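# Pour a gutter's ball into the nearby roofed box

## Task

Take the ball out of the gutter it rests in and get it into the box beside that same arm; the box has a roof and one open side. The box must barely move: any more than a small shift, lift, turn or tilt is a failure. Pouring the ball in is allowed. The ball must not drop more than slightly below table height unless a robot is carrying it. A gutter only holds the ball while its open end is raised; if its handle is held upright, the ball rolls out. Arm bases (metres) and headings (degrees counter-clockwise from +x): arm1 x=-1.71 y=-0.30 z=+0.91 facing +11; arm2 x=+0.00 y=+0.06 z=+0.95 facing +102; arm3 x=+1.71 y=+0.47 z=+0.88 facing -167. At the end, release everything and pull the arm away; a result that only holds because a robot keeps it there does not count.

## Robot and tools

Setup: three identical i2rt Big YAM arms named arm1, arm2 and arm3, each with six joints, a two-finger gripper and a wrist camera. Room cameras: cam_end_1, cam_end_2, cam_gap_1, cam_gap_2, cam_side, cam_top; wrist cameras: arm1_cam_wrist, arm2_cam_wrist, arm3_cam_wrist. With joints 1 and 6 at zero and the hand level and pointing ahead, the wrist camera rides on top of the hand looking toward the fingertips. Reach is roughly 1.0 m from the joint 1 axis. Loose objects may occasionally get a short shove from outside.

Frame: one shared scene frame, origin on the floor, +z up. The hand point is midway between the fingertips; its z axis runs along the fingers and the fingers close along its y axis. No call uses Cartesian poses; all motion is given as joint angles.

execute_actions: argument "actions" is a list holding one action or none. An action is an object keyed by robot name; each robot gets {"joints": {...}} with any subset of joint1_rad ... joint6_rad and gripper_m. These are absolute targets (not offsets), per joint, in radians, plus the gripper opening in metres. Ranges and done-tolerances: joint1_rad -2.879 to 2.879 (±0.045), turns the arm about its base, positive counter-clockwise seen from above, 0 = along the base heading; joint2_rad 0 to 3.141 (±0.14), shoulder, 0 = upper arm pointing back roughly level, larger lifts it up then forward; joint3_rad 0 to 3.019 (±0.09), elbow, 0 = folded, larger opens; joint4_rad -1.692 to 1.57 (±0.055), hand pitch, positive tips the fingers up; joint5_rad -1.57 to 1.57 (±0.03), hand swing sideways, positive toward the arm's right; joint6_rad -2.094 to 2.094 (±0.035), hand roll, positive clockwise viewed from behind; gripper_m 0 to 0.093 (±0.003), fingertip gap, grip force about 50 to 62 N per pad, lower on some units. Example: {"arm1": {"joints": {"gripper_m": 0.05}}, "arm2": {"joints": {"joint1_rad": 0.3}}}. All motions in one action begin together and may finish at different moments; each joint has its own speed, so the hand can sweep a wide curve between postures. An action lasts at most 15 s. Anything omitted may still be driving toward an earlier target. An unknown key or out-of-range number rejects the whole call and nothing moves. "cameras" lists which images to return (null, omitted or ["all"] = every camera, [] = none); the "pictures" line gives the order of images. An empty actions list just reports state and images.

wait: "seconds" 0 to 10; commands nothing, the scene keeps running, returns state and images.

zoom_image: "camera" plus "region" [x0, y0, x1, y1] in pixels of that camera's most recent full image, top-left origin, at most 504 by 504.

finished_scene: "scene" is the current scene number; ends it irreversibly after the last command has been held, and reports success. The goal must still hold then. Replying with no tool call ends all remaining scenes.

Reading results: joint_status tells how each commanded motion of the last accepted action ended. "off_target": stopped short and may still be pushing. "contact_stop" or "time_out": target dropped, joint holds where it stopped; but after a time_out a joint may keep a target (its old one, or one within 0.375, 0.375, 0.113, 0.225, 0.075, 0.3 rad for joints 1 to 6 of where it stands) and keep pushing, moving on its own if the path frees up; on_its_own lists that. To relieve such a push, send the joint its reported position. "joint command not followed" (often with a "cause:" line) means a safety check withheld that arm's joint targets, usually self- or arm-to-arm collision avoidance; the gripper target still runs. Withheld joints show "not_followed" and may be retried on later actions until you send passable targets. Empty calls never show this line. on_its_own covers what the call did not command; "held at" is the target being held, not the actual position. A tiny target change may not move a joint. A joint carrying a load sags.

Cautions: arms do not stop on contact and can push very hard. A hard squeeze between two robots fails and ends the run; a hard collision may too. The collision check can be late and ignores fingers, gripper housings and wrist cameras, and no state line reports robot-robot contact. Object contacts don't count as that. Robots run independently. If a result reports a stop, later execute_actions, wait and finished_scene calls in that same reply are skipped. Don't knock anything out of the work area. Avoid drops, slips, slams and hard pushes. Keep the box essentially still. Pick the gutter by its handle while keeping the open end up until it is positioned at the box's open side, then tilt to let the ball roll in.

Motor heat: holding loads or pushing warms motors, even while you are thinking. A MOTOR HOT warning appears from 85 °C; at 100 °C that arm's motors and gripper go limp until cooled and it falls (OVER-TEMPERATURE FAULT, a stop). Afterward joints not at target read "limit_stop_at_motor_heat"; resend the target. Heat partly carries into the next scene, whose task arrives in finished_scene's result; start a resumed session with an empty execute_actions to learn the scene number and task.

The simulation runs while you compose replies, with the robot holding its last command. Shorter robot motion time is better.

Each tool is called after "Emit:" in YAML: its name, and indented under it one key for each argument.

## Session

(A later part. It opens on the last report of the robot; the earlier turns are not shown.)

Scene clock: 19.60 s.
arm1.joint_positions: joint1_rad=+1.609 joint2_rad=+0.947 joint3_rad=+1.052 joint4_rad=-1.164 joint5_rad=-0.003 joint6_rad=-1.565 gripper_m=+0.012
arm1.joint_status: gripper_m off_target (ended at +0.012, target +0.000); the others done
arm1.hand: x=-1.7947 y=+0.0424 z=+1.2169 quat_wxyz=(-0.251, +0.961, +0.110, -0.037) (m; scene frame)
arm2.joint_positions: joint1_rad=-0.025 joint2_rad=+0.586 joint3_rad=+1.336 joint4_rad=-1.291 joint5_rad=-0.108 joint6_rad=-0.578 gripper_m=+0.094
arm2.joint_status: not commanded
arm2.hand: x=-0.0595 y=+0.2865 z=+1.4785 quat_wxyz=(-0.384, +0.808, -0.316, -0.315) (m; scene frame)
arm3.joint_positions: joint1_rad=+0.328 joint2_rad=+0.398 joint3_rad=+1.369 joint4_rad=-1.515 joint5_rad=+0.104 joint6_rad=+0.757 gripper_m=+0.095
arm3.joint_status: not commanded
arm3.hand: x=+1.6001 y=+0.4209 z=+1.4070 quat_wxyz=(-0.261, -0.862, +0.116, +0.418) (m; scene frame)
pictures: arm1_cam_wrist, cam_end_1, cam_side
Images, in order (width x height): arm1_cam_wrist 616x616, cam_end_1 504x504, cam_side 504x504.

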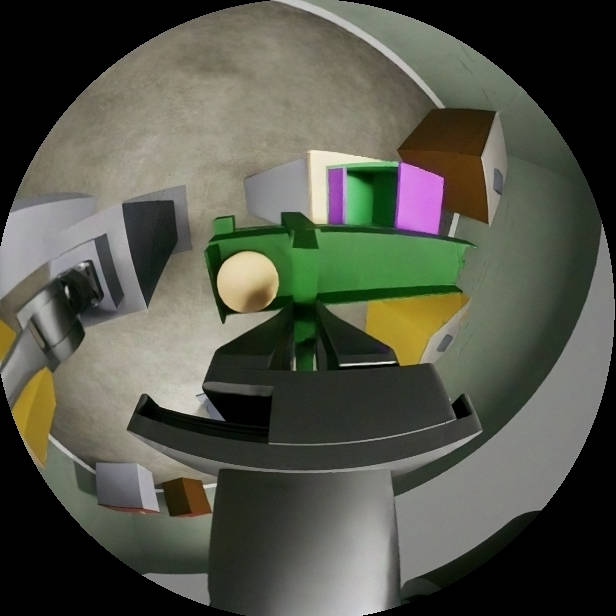

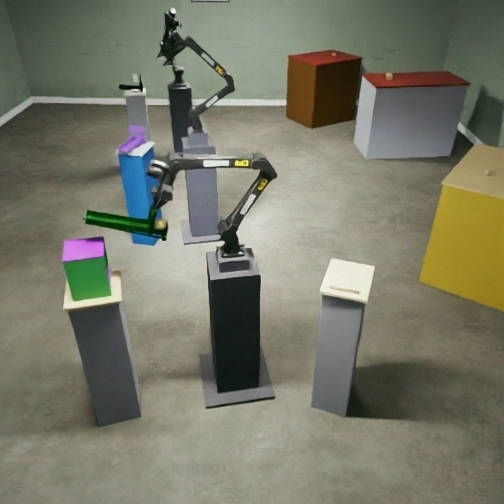

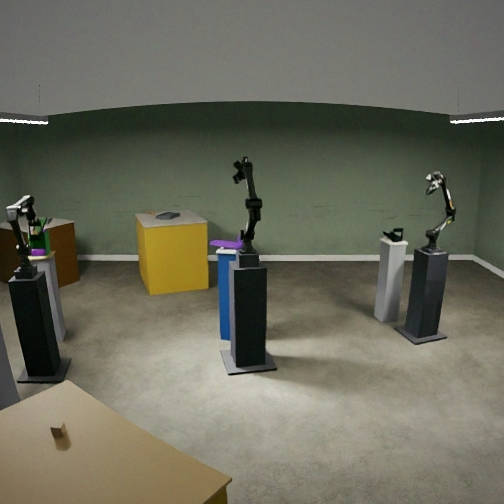

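Emit:
execute_actions:
  actions:
    - {"arm1":{"joints":{"joint1_rad":1.725,"joint2_rad":0.86,"joint3_rad":0.81,"joint4_rad":-1.04,"gripper_m":0.0}}}
  cameras: ["arm1_cam_wrist"]

Emit:
execute_actions:
  actions:
    - {"arm1":{"joints":{"joint2_rad":0.98,"joint3_rad":0.69,"joint4_rad":-0.94,"gripper_m":0.0}}}
  cameras: ["arm1_cam_wrist","cam_end_1"]

Scene clock: 22.23 s.
arm1.joint_positions: joint1_rad=+1.728 joint2_rad=+0.874 joint3_rad=+0.801 joint4_rad=-1.053 joint5_rad=+0.000 joint6_rad=-1.568 gripper_m=+0.012
arm1.joint_status: gripper_m off_target (ended at +0.012, target +0.000); the others done
arm1.hand: x=-1.8223 y=-0.0058 z=+1.1288 quat_wxyz=(-0.217, +0.960, +0.169, -0.045) (m; scene frame)
arm2.joint_positions: joint1_rad=-0.025 joint2_rad=+0.586 joint3_rad=+1.336 joint4_rad=-1.291 joint5_rad=-0.108 joint6_rad=-0.578 gripper_m=+0.094
arm2.joint_status: not commanded
arm2.hand: x=-0.0595 y=+0.2865 z=+1.4785 quat_wxyz=(-0.384, +0.808, -0.316, -0.315) (m; scene frame)
arm3.joint_positions: joint1_rad=+0.328 joint2_rad=+0.398 joint3_rad=+1.369 joint4_rad=-1.515 joint5_rad=+0.104 joint6_rad=+0.757 gripper_m=+0.095
arm3.joint_status: not commanded
arm3.hand: x=+1.6001 y=+0.4209 z=+1.4070 quat_wxyz=(-0.261, -0.862, +0.116, +0.418) (m; scene frame)
pictures: arm1_cam_wrist
Images, in order (width x height): arm1_cam_wrist 616x616.

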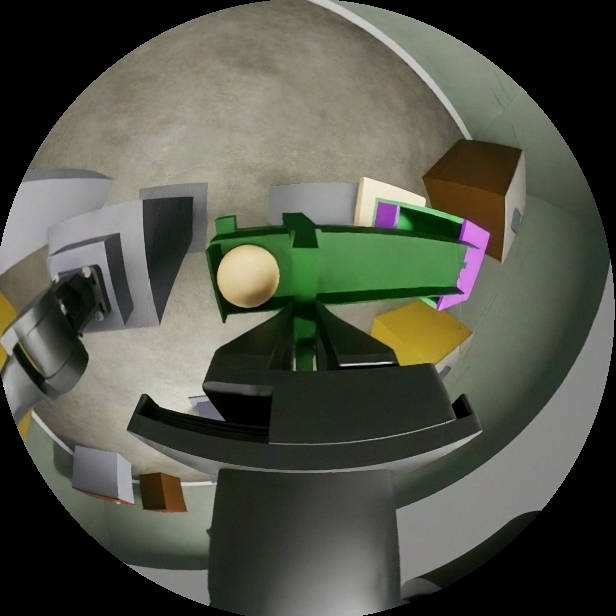

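Scene clock: 23.10 s.
arm1.joint_positions: joint1_rad=+1.728 joint2_rad=+0.939 joint3_rad=+0.714 joint4_rad=-0.920 joint5_rad=+0.003 joint6_rad=-1.568 gripper_m=+0.013
arm1.joint_status: gripper_m off_target (ended at +0.013, target +0.000); the others done
arm1.hand: x=-1.8254 y=+0.0028 z=+1.0809 quat_wxyz=(-0.208, +0.962, +0.170, -0.041) (m; scene frame)
arm2.joint_positions: joint1_rad=-0.025 joint2_rad=+0.586 joint3_rad=+1.336 joint4_rad=-1.291 joint5_rad=-0.108 joint6_rad=-0.578 gripper_m=+0.094
arm2.joint_status: not commanded
arm2.hand: x=-0.0595 y=+0.2865 z=+1.4785 quat_wxyz=(-0.384, +0.808, -0.316, -0.315) (m; scene frame)
arm3.joint_positions: joint1_rad=+0.328 joint2_rad=+0.398 joint3_rad=+1.369 joint4_rad=-1.515 joint5_rad=+0.104 joint6_rad=+0.757 gripper_m=+0.095
arm3.joint_status: not commanded
arm3.hand: x=+1.6001 y=+0.4209 z=+1.4070 quat_wxyz=(-0.261, -0.862, +0.116, +0.418) (m; scene frame)
pictures: arm1_cam_wrist, cam_end_1
Images, in order (width x height): arm1_cam_wrist 616x616, cam_end_1 504x504.

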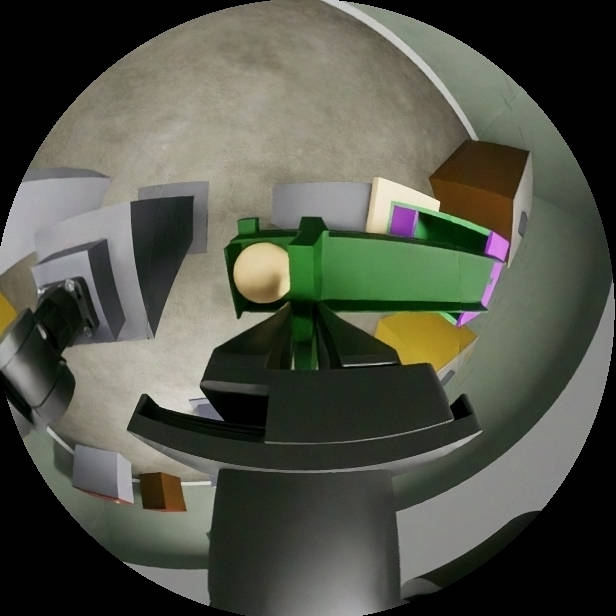

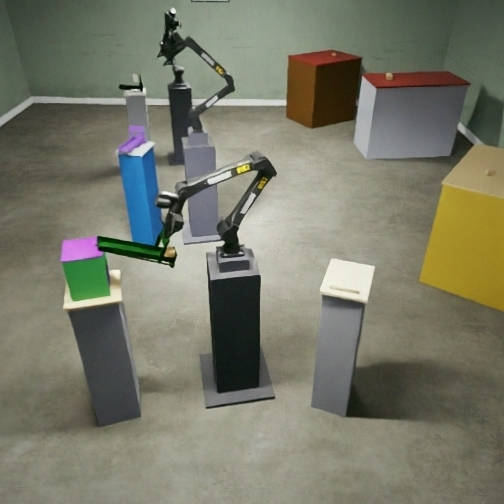

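Emit:
execute_actions:
  actions:
    - {"arm1":{"joints":{"joint2_rad":0.86,"joint3_rad":0.85,"joint4_rad":-1.04,"gripper_m":0.0}}}
  cameras: ["arm1_cam_wrist","cam_end_1"]

Emit:
zoom_image:
  camera: "cam_end_1"
  region: [40, 190, 200, 320]

Scene clock: 24.17 s.
arm1.joint_positions: joint1_rad=+1.728 joint2_rad=+0.863 joint3_rad=+0.783 joint4_rad=-1.040 joint5_rad=+0.002 joint6_rad=-1.570 gripper_m=+0.012
arm1.joint_status: gripper_m off_target (ended at +0.012, target +0.000); the others done
arm1.hand: x=-1.8212 y=-0.0079 z=+1.1249 quat_wxyz=(-0.221, +0.959, +0.170, -0.044) (m; scene frame)
arm2.joint_positions: joint1_rad=-0.025 joint2_rad=+0.586 joint3_rad=+1.336 joint4_rad=-1.291 joint5_rad=-0.108 joint6_rad=-0.578 gripper_m=+0.094
arm2.joint_status: not commanded
arm2.hand: x=-0.0595 y=+0.2865 z=+1.4785 quat_wxyz=(-0.384, +0.808, -0.316, -0.315) (m; scene frame)
arm3.joint_positions: joint1_rad=+0.328 joint2_rad=+0.398 joint3_rad=+1.369 joint4_rad=-1.515 joint5_rad=+0.104 joint6_rad=+0.757 gripper_m=+0.095
arm3.joint_status: not commanded
arm3.hand: x=+1.6001 y=+0.4209 z=+1.4070 quat_wxyz=(-0.261, -0.862, +0.116, +0.418) (m; scene frame)
pictures: arm1_cam_wrist, cam_end_1
Images, in order (width x height): arm1_cam_wrist 616x616, cam_end_1 504x504.

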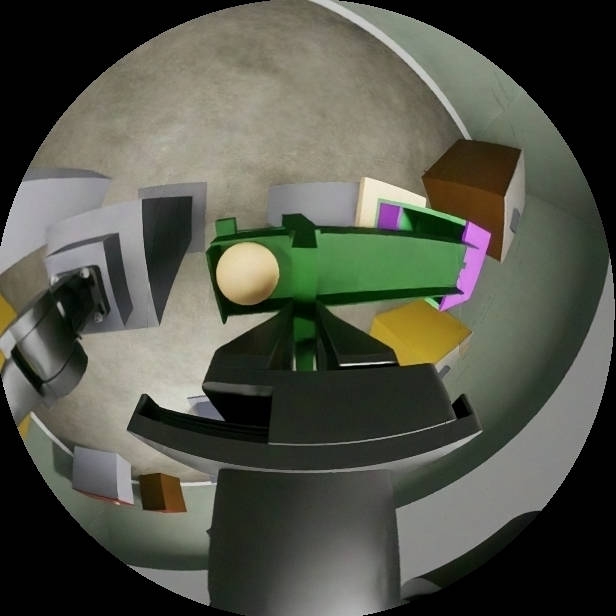

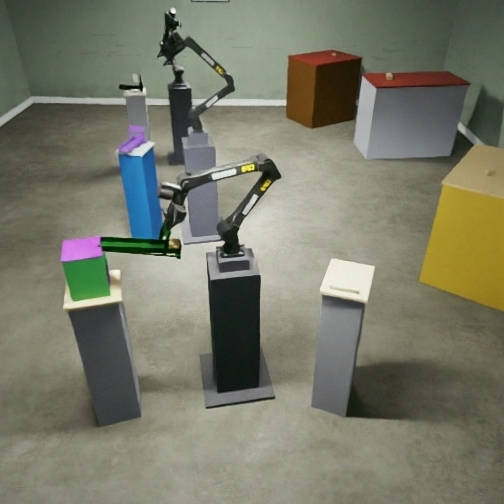

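Region (40, 190, 200, 320) of cam_end_1's 504x504 image, scaled by 3.150, with more detail than that image has; it fills the top 410 rows of this view, and the rest is white.

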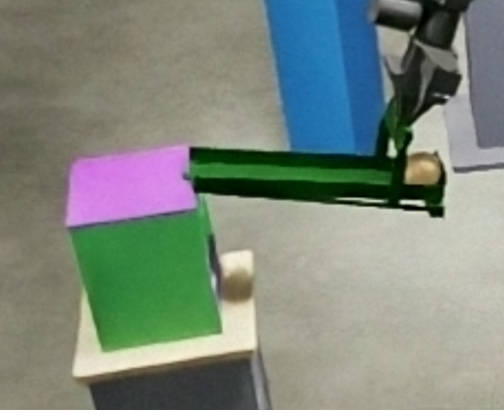

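Emit:
zoom_image:
  camera: "arm1_cam_wrist"
  region: [340, 160, 510, 320]

Region (340, 160, 510, 320) of arm1_cam_wrist's 616x616 image, scaled by 2.965, with more detail than that image has; it fills the top 474 rows of this view, and the rest is white.

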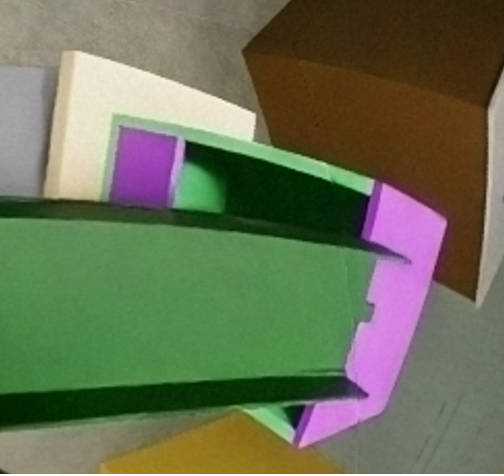

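Emit:
execute_actions:
  actions:
    - {"arm1":{"joints":{"joint2_rad":0.64,"joint3_rad":0.85,"gripper_m":0.0}}}
  cameras: ["arm1_cam_wrist","cam_end_1"]

Emit:
execute_actions:
  actions:
    - {"arm1":{"joints":{"joint4_rad":-1.30,"gripper_m":0.0}}}
  cameras: ["arm1_cam_wrist","cam_end_1"]

Scene clock: 27.77 s.
arm1.joint_positions: joint1_rad=+1.728 joint2_rad=+0.637 joint3_rad=+0.783 joint4_rad=-1.046 joint5_rad=+0.002 joint6_rad=-1.570 gripper_m=+0.012
arm1.joint_status: gripper_m off_target (ended at +0.012, target +0.000); the others done
arm1.hand: x=-1.8113 y=-0.0329 z=+1.1876 quat_wxyz=(-0.325, +0.929, +0.164, -0.062) (m; scene frame)
arm2.joint_positions: joint1_rad=-0.025 joint2_rad=+0.586 joint3_rad=+1.336 joint4_rad=-1.291 joint5_rad=-0.108 joint6_rad=-0.578 gripper_m=+0.094
arm2.joint_status: not commanded
arm2.hand: x=-0.0595 y=+0.2865 z=+1.4785 quat_wxyz=(-0.384, +0.808, -0.316, -0.315) (m; scene frame)
arm3.joint_positions: joint1_rad=+0.328 joint2_rad=+0.398 joint3_rad=+1.369 joint4_rad=-1.515 joint5_rad=+0.104 joint6_rad=+0.757 gripper_m=+0.095
arm3.joint_status: not commanded
arm3.hand: x=+1.6001 y=+0.4209 z=+1.4070 quat_wxyz=(-0.261, -0.862, +0.116, +0.418) (m; scene frame)
pictures: arm1_cam_wrist, cam_end_1
Images, in order (width x height): arm1_cam_wrist 616x616, cam_end_1 504x504.

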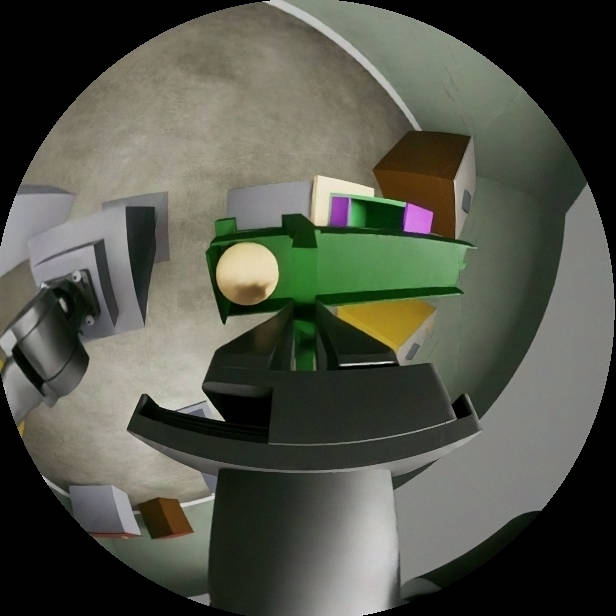

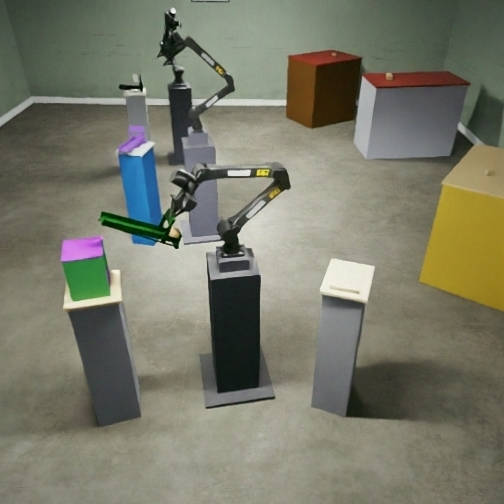

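Scene clock: 28.70 s.
arm1.joint_positions: joint1_rad=+1.728 joint2_rad=+0.637 joint3_rad=+0.783 joint4_rad=-1.301 joint5_rad=+0.002 joint6_rad=-1.570 gripper_m=+0.012
arm1.joint_status: gripper_m off_target (ended at +0.012, target +0.000); the others done
arm1.hand: x=-1.7930 y=-0.0832 z=+1.1551 quat_wxyz=(-0.204, +0.963, +0.171, -0.041) (m; scene frame)
arm2.joint_positions: joint1_rad=-0.025 joint2_rad=+0.586 joint3_rad=+1.336 joint4_rad=-1.291 joint5_rad=-0.108 joint6_rad=-0.578 gripper_m=+0.094
arm2.joint_status: not commanded
arm2.hand: x=-0.0595 y=+0.2865 z=+1.4785 quat_wxyz=(-0.384, +0.808, -0.316, -0.315) (m; scene frame)
arm3.joint_positions: joint1_rad=+0.328 joint2_rad=+0.398 joint3_rad=+1.369 joint4_rad=-1.515 joint5_rad=+0.104 joint6_rad=+0.757 gripper_m=+0.095
arm3.joint_status: not commanded
arm3.hand: x=+1.6001 y=+0.4209 z=+1.4070 quat_wxyz=(-0.261, -0.862, +0.116, +0.418) (m; scene frame)
pictures: arm1_cam_wrist, cam_end_1
Images, in order (width x height): arm1_cam_wrist 616x616, cam_end_1 504x504.

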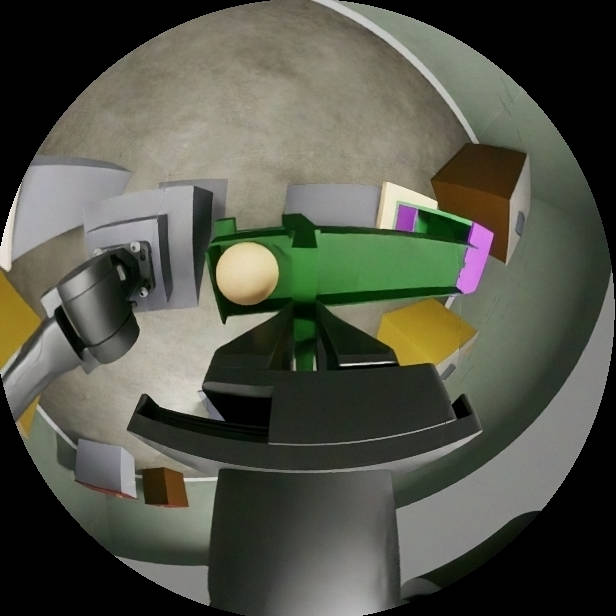

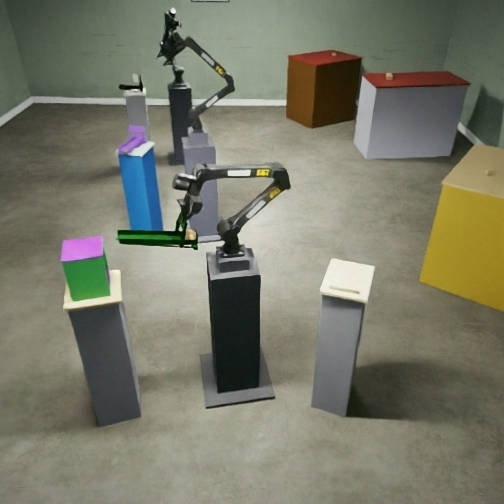

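Emit:
zoom_image:
  camera: "cam_end_1"
  region: [50, 190, 240, 320]

Emit:
zoom_image:
  camera: "arm1_cam_wrist"
  region: [340, 160, 510, 320]

Region (50, 190, 240, 320) of cam_end_1's 504x504 image, scaled by 2.653, with more detail than that image has; it fills the top 345 rows of this view, and the rest is white.

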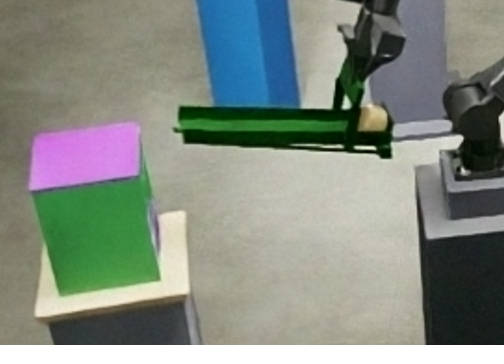

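Region (340, 160, 510, 320) of arm1_cam_wrist's 616x616 image, scaled by 2.965, with more detail than that image has; it fills the top 474 rows of this view, and the rest is white.

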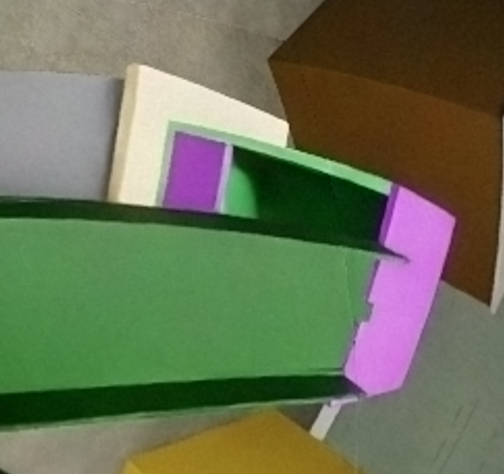

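Emit:
execute_actions:
  actions:
    - {"arm1":{"joints":{"joint2_rad":0.685,"joint3_rad":0.64,"joint4_rad":-1.222,"gripper_m":0.0}}}
  cameras: ["arm1_cam_wrist","cam_end_1"]

Emit:
zoom_image:
  camera: "cam_end_1"
  region: [50, 190, 240, 320]

Emit:
zoom_image:
  camera: "arm1_cam_wrist"
  region: [340, 160, 540, 340]

Scene clock: 30.17 s.
arm1.joint_positions: joint1_rad=+1.728 joint2_rad=+0.685 joint3_rad=+0.620 joint4_rad=-1.236 joint5_rad=+0.002 joint6_rad=-1.570 gripper_m=+0.012
arm1.joint_status: gripper_m off_target (ended at +0.012, target +0.000); the others done
arm1.hand: x=-1.7881 y=-0.0990 z=+1.0746 quat_wxyz=(-0.133, +0.975, +0.173, -0.028) (m; scene frame)
arm2.joint_positions: joint1_rad=-0.025 joint2_rad=+0.586 joint3_rad=+1.336 joint4_rad=-1.291 joint5_rad=-0.108 joint6_rad=-0.578 gripper_m=+0.094
arm2.joint_status: not commanded
arm2.hand: x=-0.0595 y=+0.2865 z=+1.4785 quat_wxyz=(-0.384, +0.808, -0.316, -0.315) (m; scene frame)
arm3.joint_positions: joint1_rad=+0.328 joint2_rad=+0.398 joint3_rad=+1.369 joint4_rad=-1.515 joint5_rad=+0.104 joint6_rad=+0.757 gripper_m=+0.095
arm3.joint_status: not commanded
arm3.hand: x=+1.6001 y=+0.4209 z=+1.4070 quat_wxyz=(-0.261, -0.862, +0.116, +0.418) (m; scene frame)
pictures: arm1_cam_wrist, cam_end_1
Images, in order (width x height): arm1_cam_wrist 616x616, cam_end_1 504x504.

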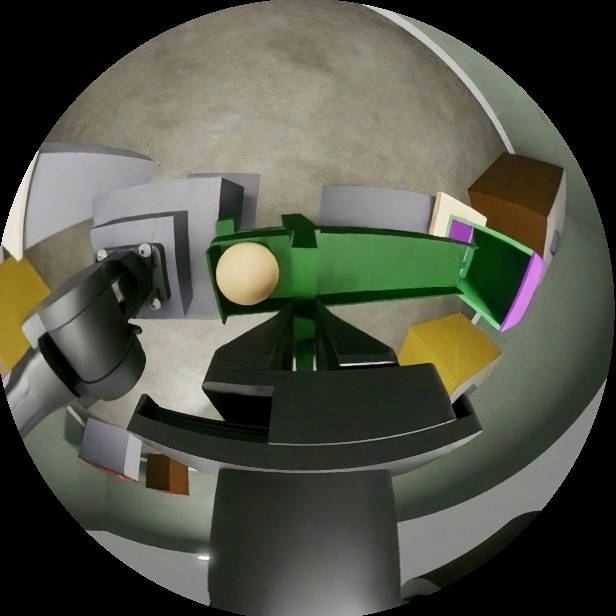

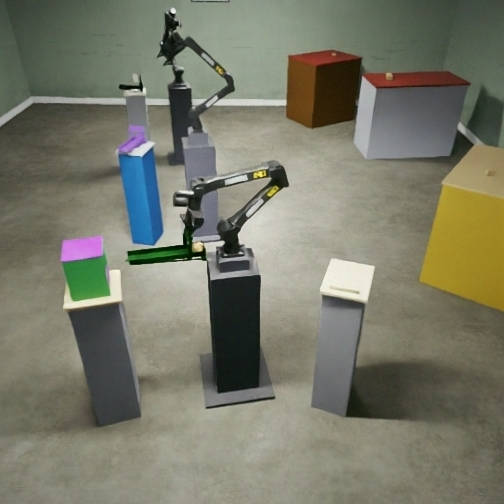

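Region (50, 190, 240, 320) of cam_end_1's 504x504 image, scaled by 2.653, with more detail than that image has; it fills the top 345 rows of this view, and the rest is white.

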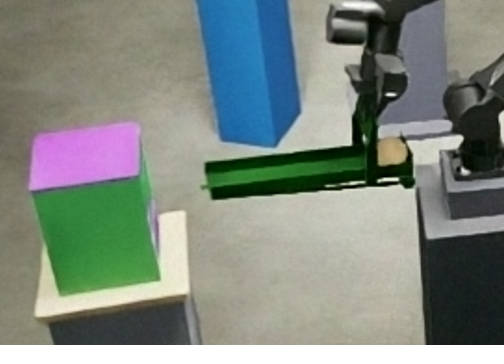

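Region (340, 160, 540, 340) of arm1_cam_wrist's 616x616 image, scaled by 2.520, with more detail than that image has; it fills the top 454 rows of this view, and the rest is white.

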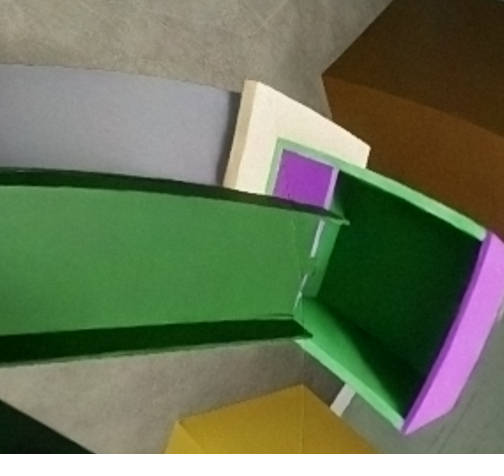

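Emit:
execute_actions:
  actions:
    - {"arm1":{"joints":{"joint2_rad":0.84,"joint3_rad":0.745,"joint4_rad":-1.11,"gripper_m":0.0}}}
  cameras: ["arm1_cam_wrist","cam_end_1"]

Emit:
zoom_image:
  camera: "cam_end_1"
  region: [50, 190, 240, 320]

Emit:
zoom_image:
  camera: "arm1_cam_wrist"
  region: [340, 160, 540, 340]

Scene clock: 32.37 s.
arm1.joint_positions: joint1_rad=+1.728 joint2_rad=+0.848 joint3_rad=+0.664 joint4_rad=-1.125 joint5_rad=+0.002 joint6_rad=-1.570 gripper_m=+0.012
arm1.joint_status: gripper_m off_target (ended at +0.012, target +0.000); the others done
arm1.hand: x=-1.8031 y=-0.0585 z=+1.0660 quat_wxyz=(-0.129, +0.976, +0.173, -0.028) (m; scene frame)
arm2.joint_positions: joint1_rad=-0.025 joint2_rad=+0.586 joint3_rad=+1.336 joint4_rad=-1.291 joint5_rad=-0.108 joint6_rad=-0.578 gripper_m=+0.094
arm2.joint_status: not commanded
arm2.hand: x=-0.0595 y=+0.2865 z=+1.4785 quat_wxyz=(-0.384, +0.808, -0.316, -0.315) (m; scene frame)
arm3.joint_positions: joint1_rad=+0.328 joint2_rad=+0.398 joint3_rad=+1.369 joint4_rad=-1.515 joint5_rad=+0.104 joint6_rad=+0.757 gripper_m=+0.095
arm3.joint_status: not commanded
arm3.hand: x=+1.6001 y=+0.4209 z=+1.4070 quat_wxyz=(-0.261, -0.862, +0.116, +0.418) (m; scene frame)
pictures: arm1_cam_wrist, cam_end_1
Images, in order (width x height): arm1_cam_wrist 616x616, cam_end_1 504x504.

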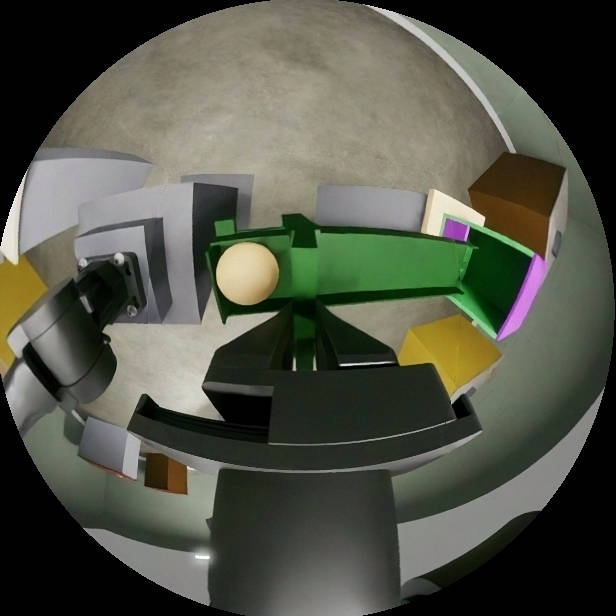

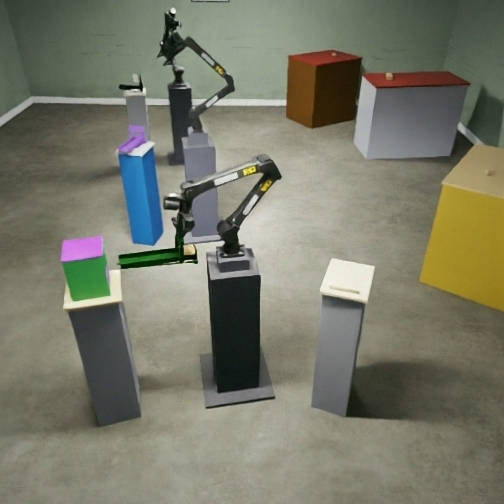

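Region (50, 190, 240, 320) of cam_end_1's 504x504 image, scaled by 2.653, with more detail than that image has; it fills the top 345 rows of this view, and the rest is white.

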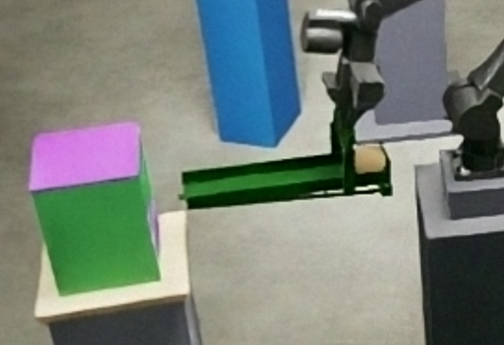

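Region (340, 160, 540, 340) of arm1_cam_wrist's 616x616 image, scaled by 2.520, with more detail than that image has; it fills the top 454 rows of this view, and the rest is white.

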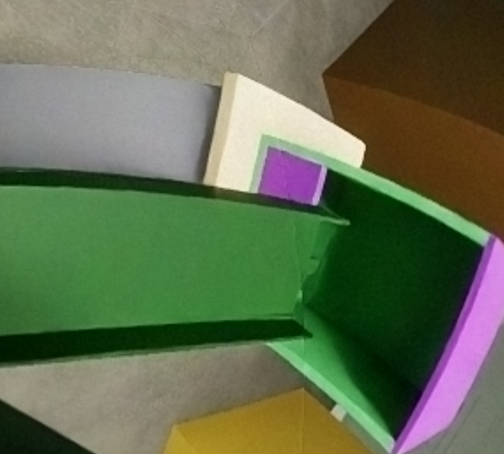

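Emit:
execute_actions:
  actions:
    - {"arm1":{"joints":{"joint2_rad":0.865,"joint3_rad":0.81,"joint4_rad":-1.15,"gripper_m":0.0}}}
  cameras: ["arm1_cam_wrist","cam_end_1"]

Emit:
zoom_image:
  camera: "cam_end_1"
  region: [50, 190, 240, 320]

Scene clock: 34.10 s.
arm1.joint_positions: joint1_rad=+1.728 joint2_rad=+0.861 joint3_rad=+0.735 joint4_rad=-1.150 joint5_rad=+0.002 joint6_rad=-1.570 gripper_m=+0.012
arm1.joint_status: gripper_m off_target (ended at +0.012, target +0.000); the others done
arm1.hand: x=-1.8082 y=-0.0439 z=+1.0927 quat_wxyz=(-0.145, +0.974, +0.173, -0.030) (m; scene frame)
arm2.joint_positions: joint1_rad=-0.025 joint2_rad=+0.586 joint3_rad=+1.336 joint4_rad=-1.291 joint5_rad=-0.108 joint6_rad=-0.578 gripper_m=+0.094
arm2.joint_status: not commanded
arm2.hand: x=-0.0595 y=+0.2865 z=+1.4785 quat_wxyz=(-0.384, +0.808, -0.316, -0.315) (m; scene frame)
arm3.joint_positions: joint1_rad=+0.328 joint2_rad=+0.398 joint3_rad=+1.369 joint4_rad=-1.515 joint5_rad=+0.104 joint6_rad=+0.757 gripper_m=+0.095
arm3.joint_status: not commanded
arm3.hand: x=+1.6001 y=+0.4209 z=+1.4070 quat_wxyz=(-0.261, -0.862, +0.116, +0.418) (m; scene frame)
pictures: arm1_cam_wrist, cam_end_1
Images, in order (width x height): arm1_cam_wrist 616x616, cam_end_1 504x504.

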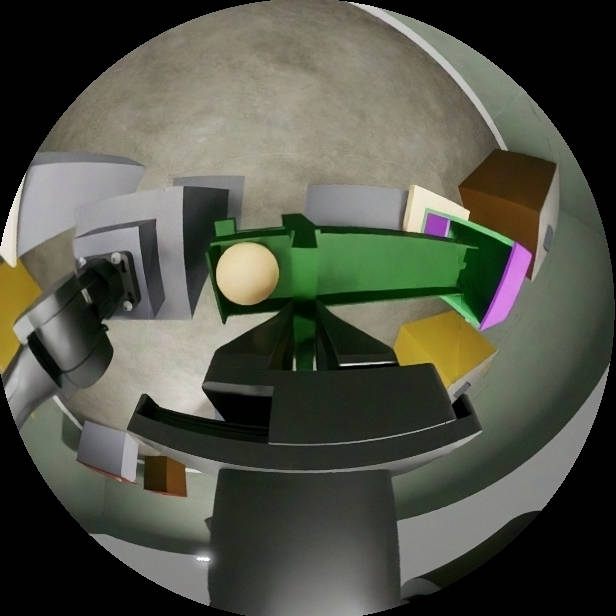

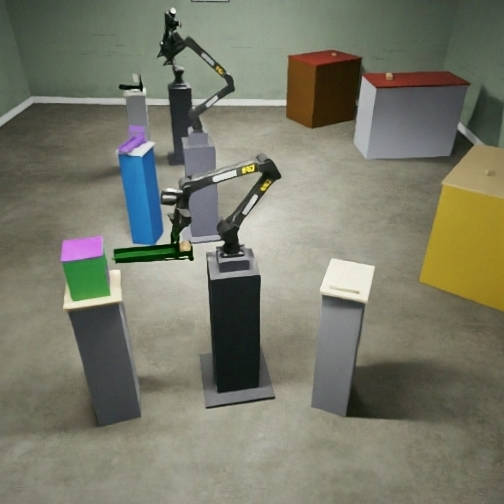

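Region (50, 190, 240, 320) of cam_end_1's 504x504 image, scaled by 2.653, with more detail than that image has; it fills the top 345 rows of this view, and the rest is white.

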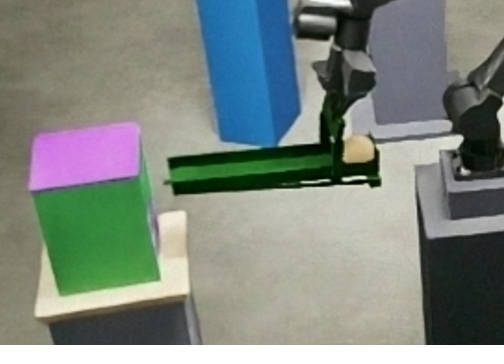

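Emit:
execute_actions:
  actions:
    - {"arm1":{"joints":{"joint2_rad":0.92,"joint3_rad":0.84,"joint4_rad":-1.105,"gripper_m":0.0}}}
  cameras: ["arm1_cam_wrist","cam_end_1"]

Emit:
zoom_image:
  camera: "cam_end_1"
  region: [50, 190, 240, 320]

Emit:
zoom_image:
  camera: "arm1_cam_wrist"
  region: [340, 160, 540, 340]

Scene clock: 35.07 s.
arm1.joint_positions: joint1_rad=+1.728 joint2_rad=+0.922 joint3_rad=+0.756 joint4_rad=-1.123 joint5_rad=+0.002 joint6_rad=-1.570 gripper_m=+0.012
arm1.joint_status: gripper_m off_target (ended at +0.012, target +0.000); the others done
arm1.hand: x=-1.8136 y=-0.0296 z=+1.0883 quat_wxyz=(-0.139, +0.975, +0.173, -0.029) (m; scene frame)
arm2.joint_positions: joint1_rad=-0.025 joint2_rad=+0.586 joint3_rad=+1.336 joint4_rad=-1.291 joint5_rad=-0.108 joint6_rad=-0.578 gripper_m=+0.094
arm2.joint_status: not commanded
arm2.hand: x=-0.0595 y=+0.2865 z=+1.4785 quat_wxyz=(-0.384, +0.808, -0.316, -0.315) (m; scene frame)
arm3.joint_positions: joint1_rad=+0.328 joint2_rad=+0.398 joint3_rad=+1.369 joint4_rad=-1.515 joint5_rad=+0.104 joint6_rad=+0.757 gripper_m=+0.095
arm3.joint_status: not commanded
arm3.hand: x=+1.6001 y=+0.4209 z=+1.4070 quat_wxyz=(-0.261, -0.862, +0.116, +0.418) (m; scene frame)
pictures: arm1_cam_wrist, cam_end_1
Images, in order (width x height): arm1_cam_wrist 616x616, cam_end_1 504x504.

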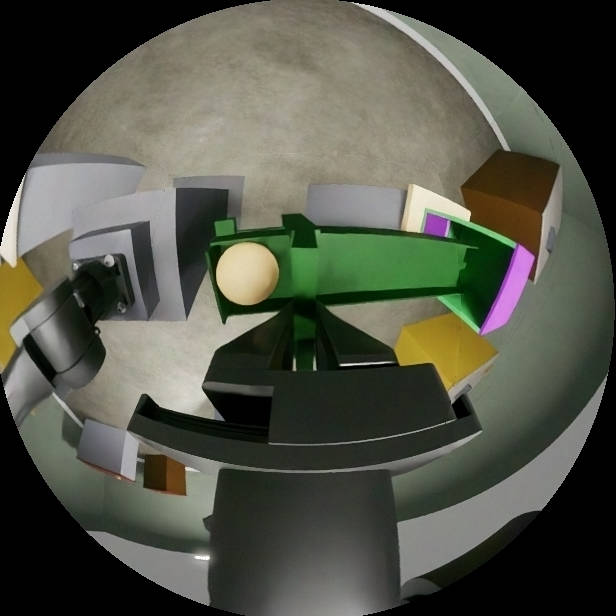

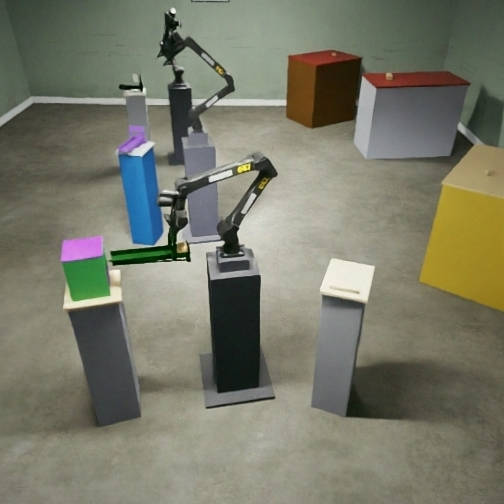

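Region (50, 190, 240, 320) of cam_end_1's 504x504 image, scaled by 2.653, with more detail than that image has; it fills the top 345 rows of this view, and the rest is white.

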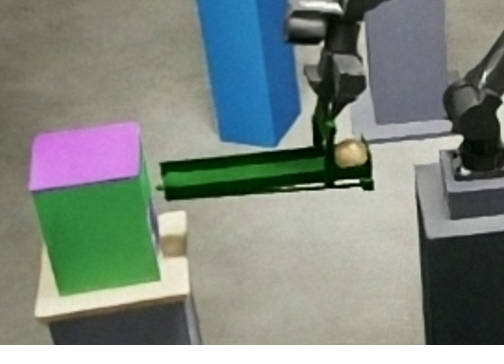

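Region (340, 160, 540, 340) of arm1_cam_wrist's 616x616 image, scaled by 2.520, with more detail than that image has; it fills the top 454 rows of this view, and the rest is white.

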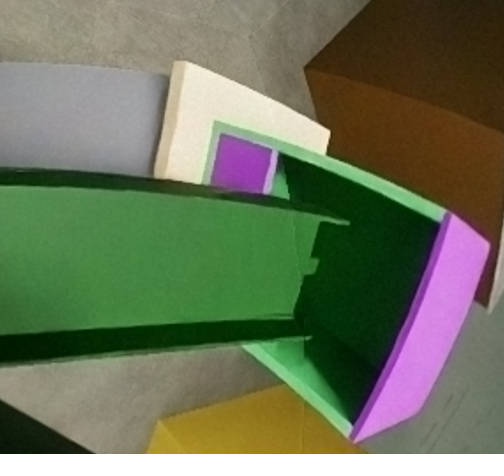

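Emit:
execute_actions:
  actions: []

Scene clock: 35.60 s.
arm1.joint_positions: joint1_rad=+1.728 joint2_rad=+0.922 joint3_rad=+0.756 joint4_rad=-1.123 joint5_rad=+0.002 joint6_rad=-1.570 gripper_m=+0.012
arm1.joint_status: gripper_m off_target (ended at +0.012, target +0.000); the others done
arm1.hand: x=-1.8136 y=-0.0296 z=+1.0883 quat_wxyz=(-0.139, +0.975, +0.173, -0.029) (m; scene frame)
arm2.joint_positions: joint1_rad=-0.025 joint2_rad=+0.586 joint3_rad=+1.336 joint4_rad=-1.291 joint5_rad=-0.108 joint6_rad=-0.578 gripper_m=+0.094
arm2.joint_status: not commanded
arm2.hand: x=-0.0595 y=+0.2865 z=+1.4785 quat_wxyz=(-0.384, +0.808, -0.316, -0.315) (m; scene frame)
arm3.joint_positions: joint1_rad=+0.328 joint2_rad=+0.398 joint3_rad=+1.369 joint4_rad=-1.515 joint5_rad=+0.104 joint6_rad=+0.757 gripper_m=+0.095
arm3.joint_status: not commanded
arm3.hand: x=+1.6001 y=+0.4209 z=+1.4070 quat_wxyz=(-0.261, -0.862, +0.116, +0.418) (m; scene frame)
pictures: arm1_cam_wrist, arm2_cam_wrist, arm3_cam_wrist, cam_end_1, cam_end_2, cam_gap_1, cam_gap_2, cam_side, cam_top
Images, in order (width x height): arm1_cam_wrist 616x616, arm2_cam_wrist 616x616, arm3_cam_wrist 616x616, cam_end_1 504x504, cam_end_2 504x504, cam_gap_1 504x504, cam_gap_2 504x504, cam_side 504x504, cam_top 504x504.

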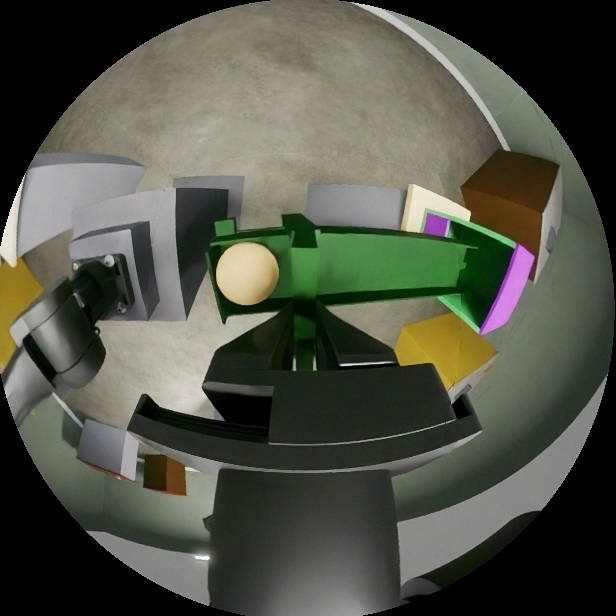

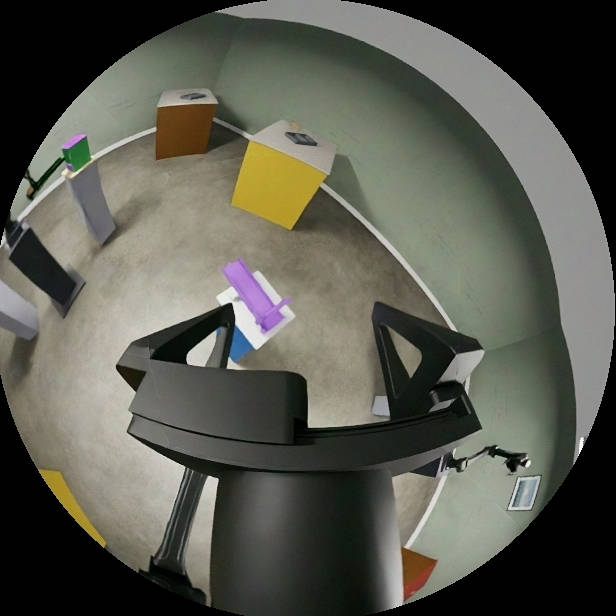

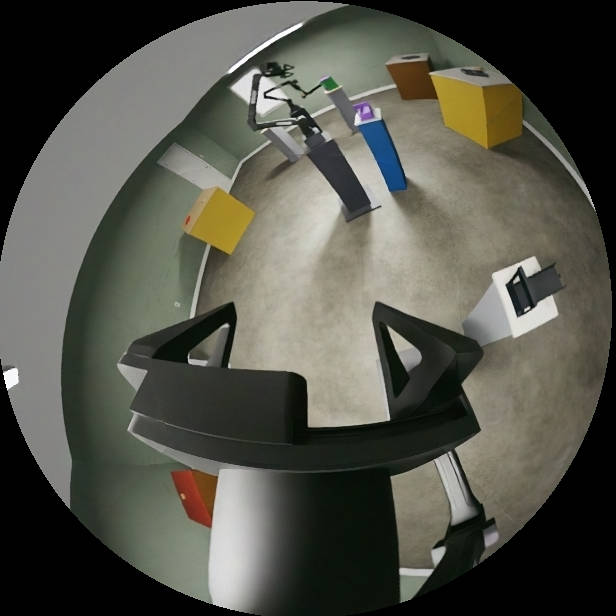

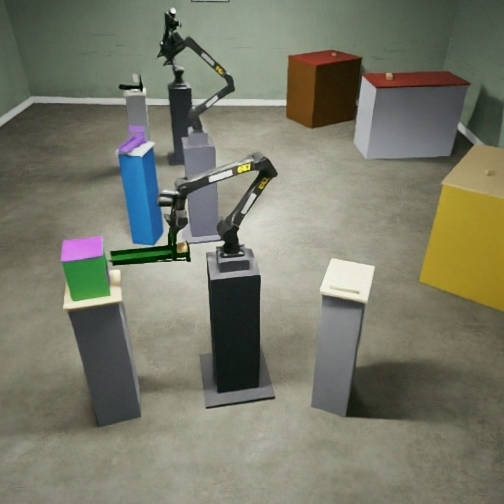

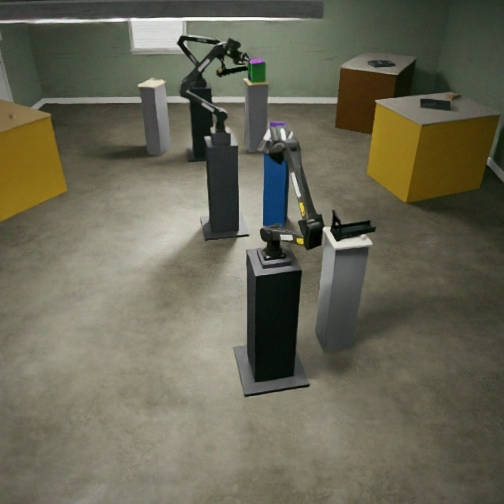

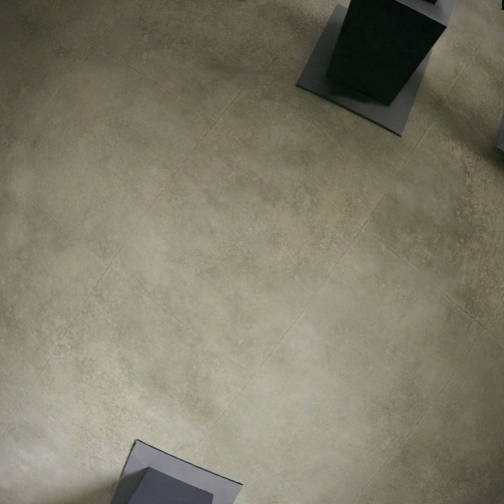

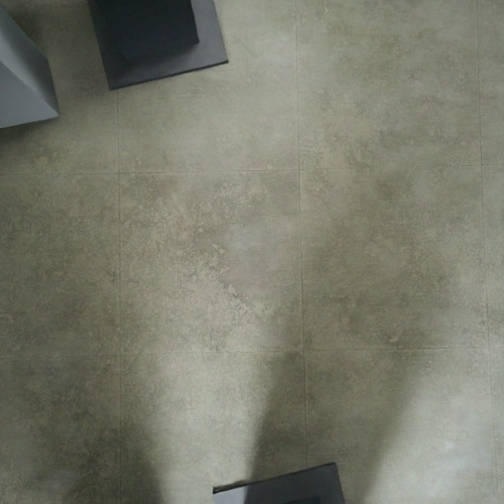

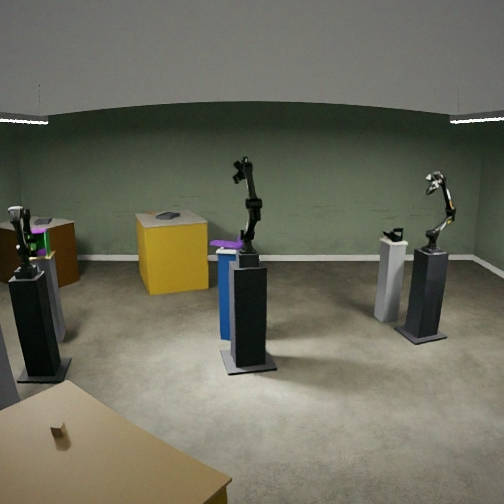

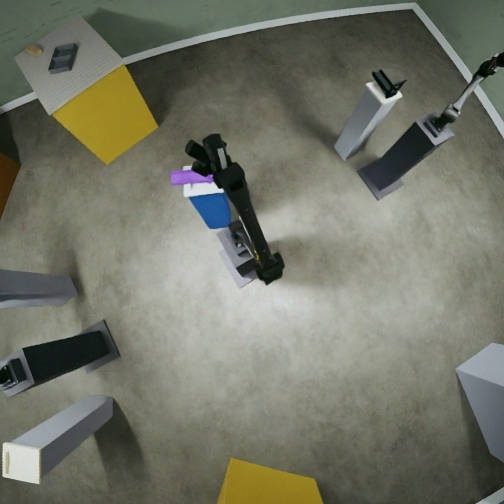

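Emit:
execute_actions:
  actions:
    - {"arm1":{"joints":{"joint2_rad":0.985,"joint3_rad":0.86,"joint4_rad":-1.068,"gripper_m":0.0}}}
  cameras: ["arm1_cam_wrist","cam_end_1"]

Emit:
zoom_image:
  camera: "cam_end_1"
  region: [50, 190, 240, 320]

Scene clock: 36.47 s.
arm1.joint_positions: joint1_rad=+1.728 joint2_rad=+0.988 joint3_rad=+0.780 joint4_rad=-1.085 joint5_rad=+0.002 joint6_rad=-1.570 gripper_m=+0.012
arm1.joint_status: gripper_m off_target (ended at +0.012, target +0.000); the others done
arm1.hand: x=-1.8202 y=-0.0118 z=+1.0828 quat_wxyz=(-0.137, +0.975, +0.173, -0.029) (m; scene frame)
arm2.joint_positions: joint1_rad=-0.025 joint2_rad=+0.586 joint3_rad=+1.336 joint4_rad=-1.291 joint5_rad=-0.108 joint6_rad=-0.578 gripper_m=+0.094
arm2.joint_status: not commanded
arm2.hand: x=-0.0595 y=+0.2865 z=+1.4785 quat_wxyz=(-0.384, +0.808, -0.316, -0.315) (m; scene frame)
arm3.joint_positions: joint1_rad=+0.328 joint2_rad=+0.398 joint3_rad=+1.369 joint4_rad=-1.515 joint5_rad=+0.104 joint6_rad=+0.757 gripper_m=+0.095
arm3.joint_status: not commanded
arm3.hand: x=+1.6001 y=+0.4209 z=+1.4070 quat_wxyz=(-0.261, -0.862, +0.116, +0.418) (m; scene frame)
pictures: arm1_cam_wrist, cam_end_1
Images, in order (width x height): arm1_cam_wrist 616x616, cam_end_1 504x504.

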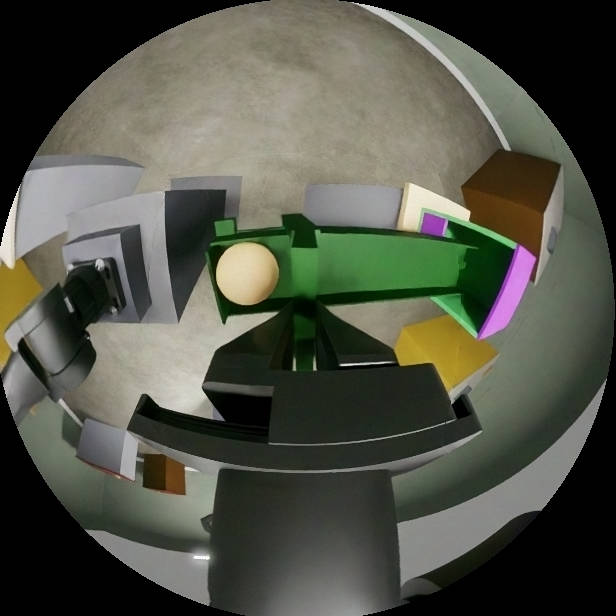

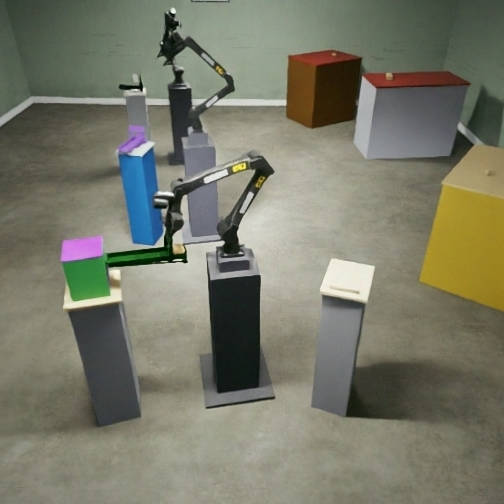

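Region (50, 190, 240, 320) of cam_end_1's 504x504 image, scaled by 2.653, with more detail than that image has; it fills the top 345 rows of this view, and the rest is white.

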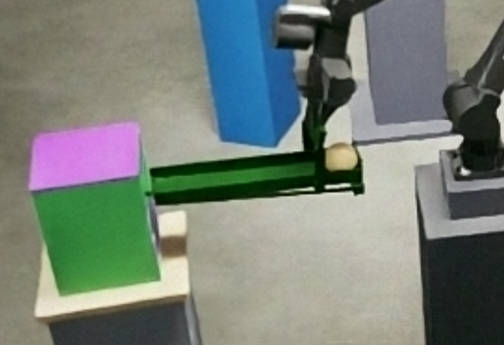

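Emit:
zoom_image:
  camera: "arm1_cam_wrist"
  region: [340, 160, 540, 340]

Region (340, 160, 540, 340) of arm1_cam_wrist's 616x616 image, scaled by 2.520, with more detail than that image has; it fills the top 454 rows of this view, and the rest is white.

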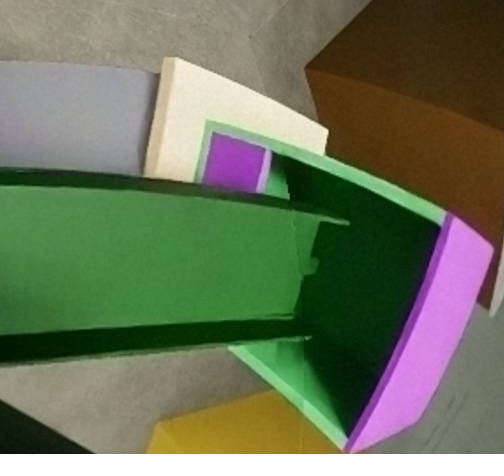

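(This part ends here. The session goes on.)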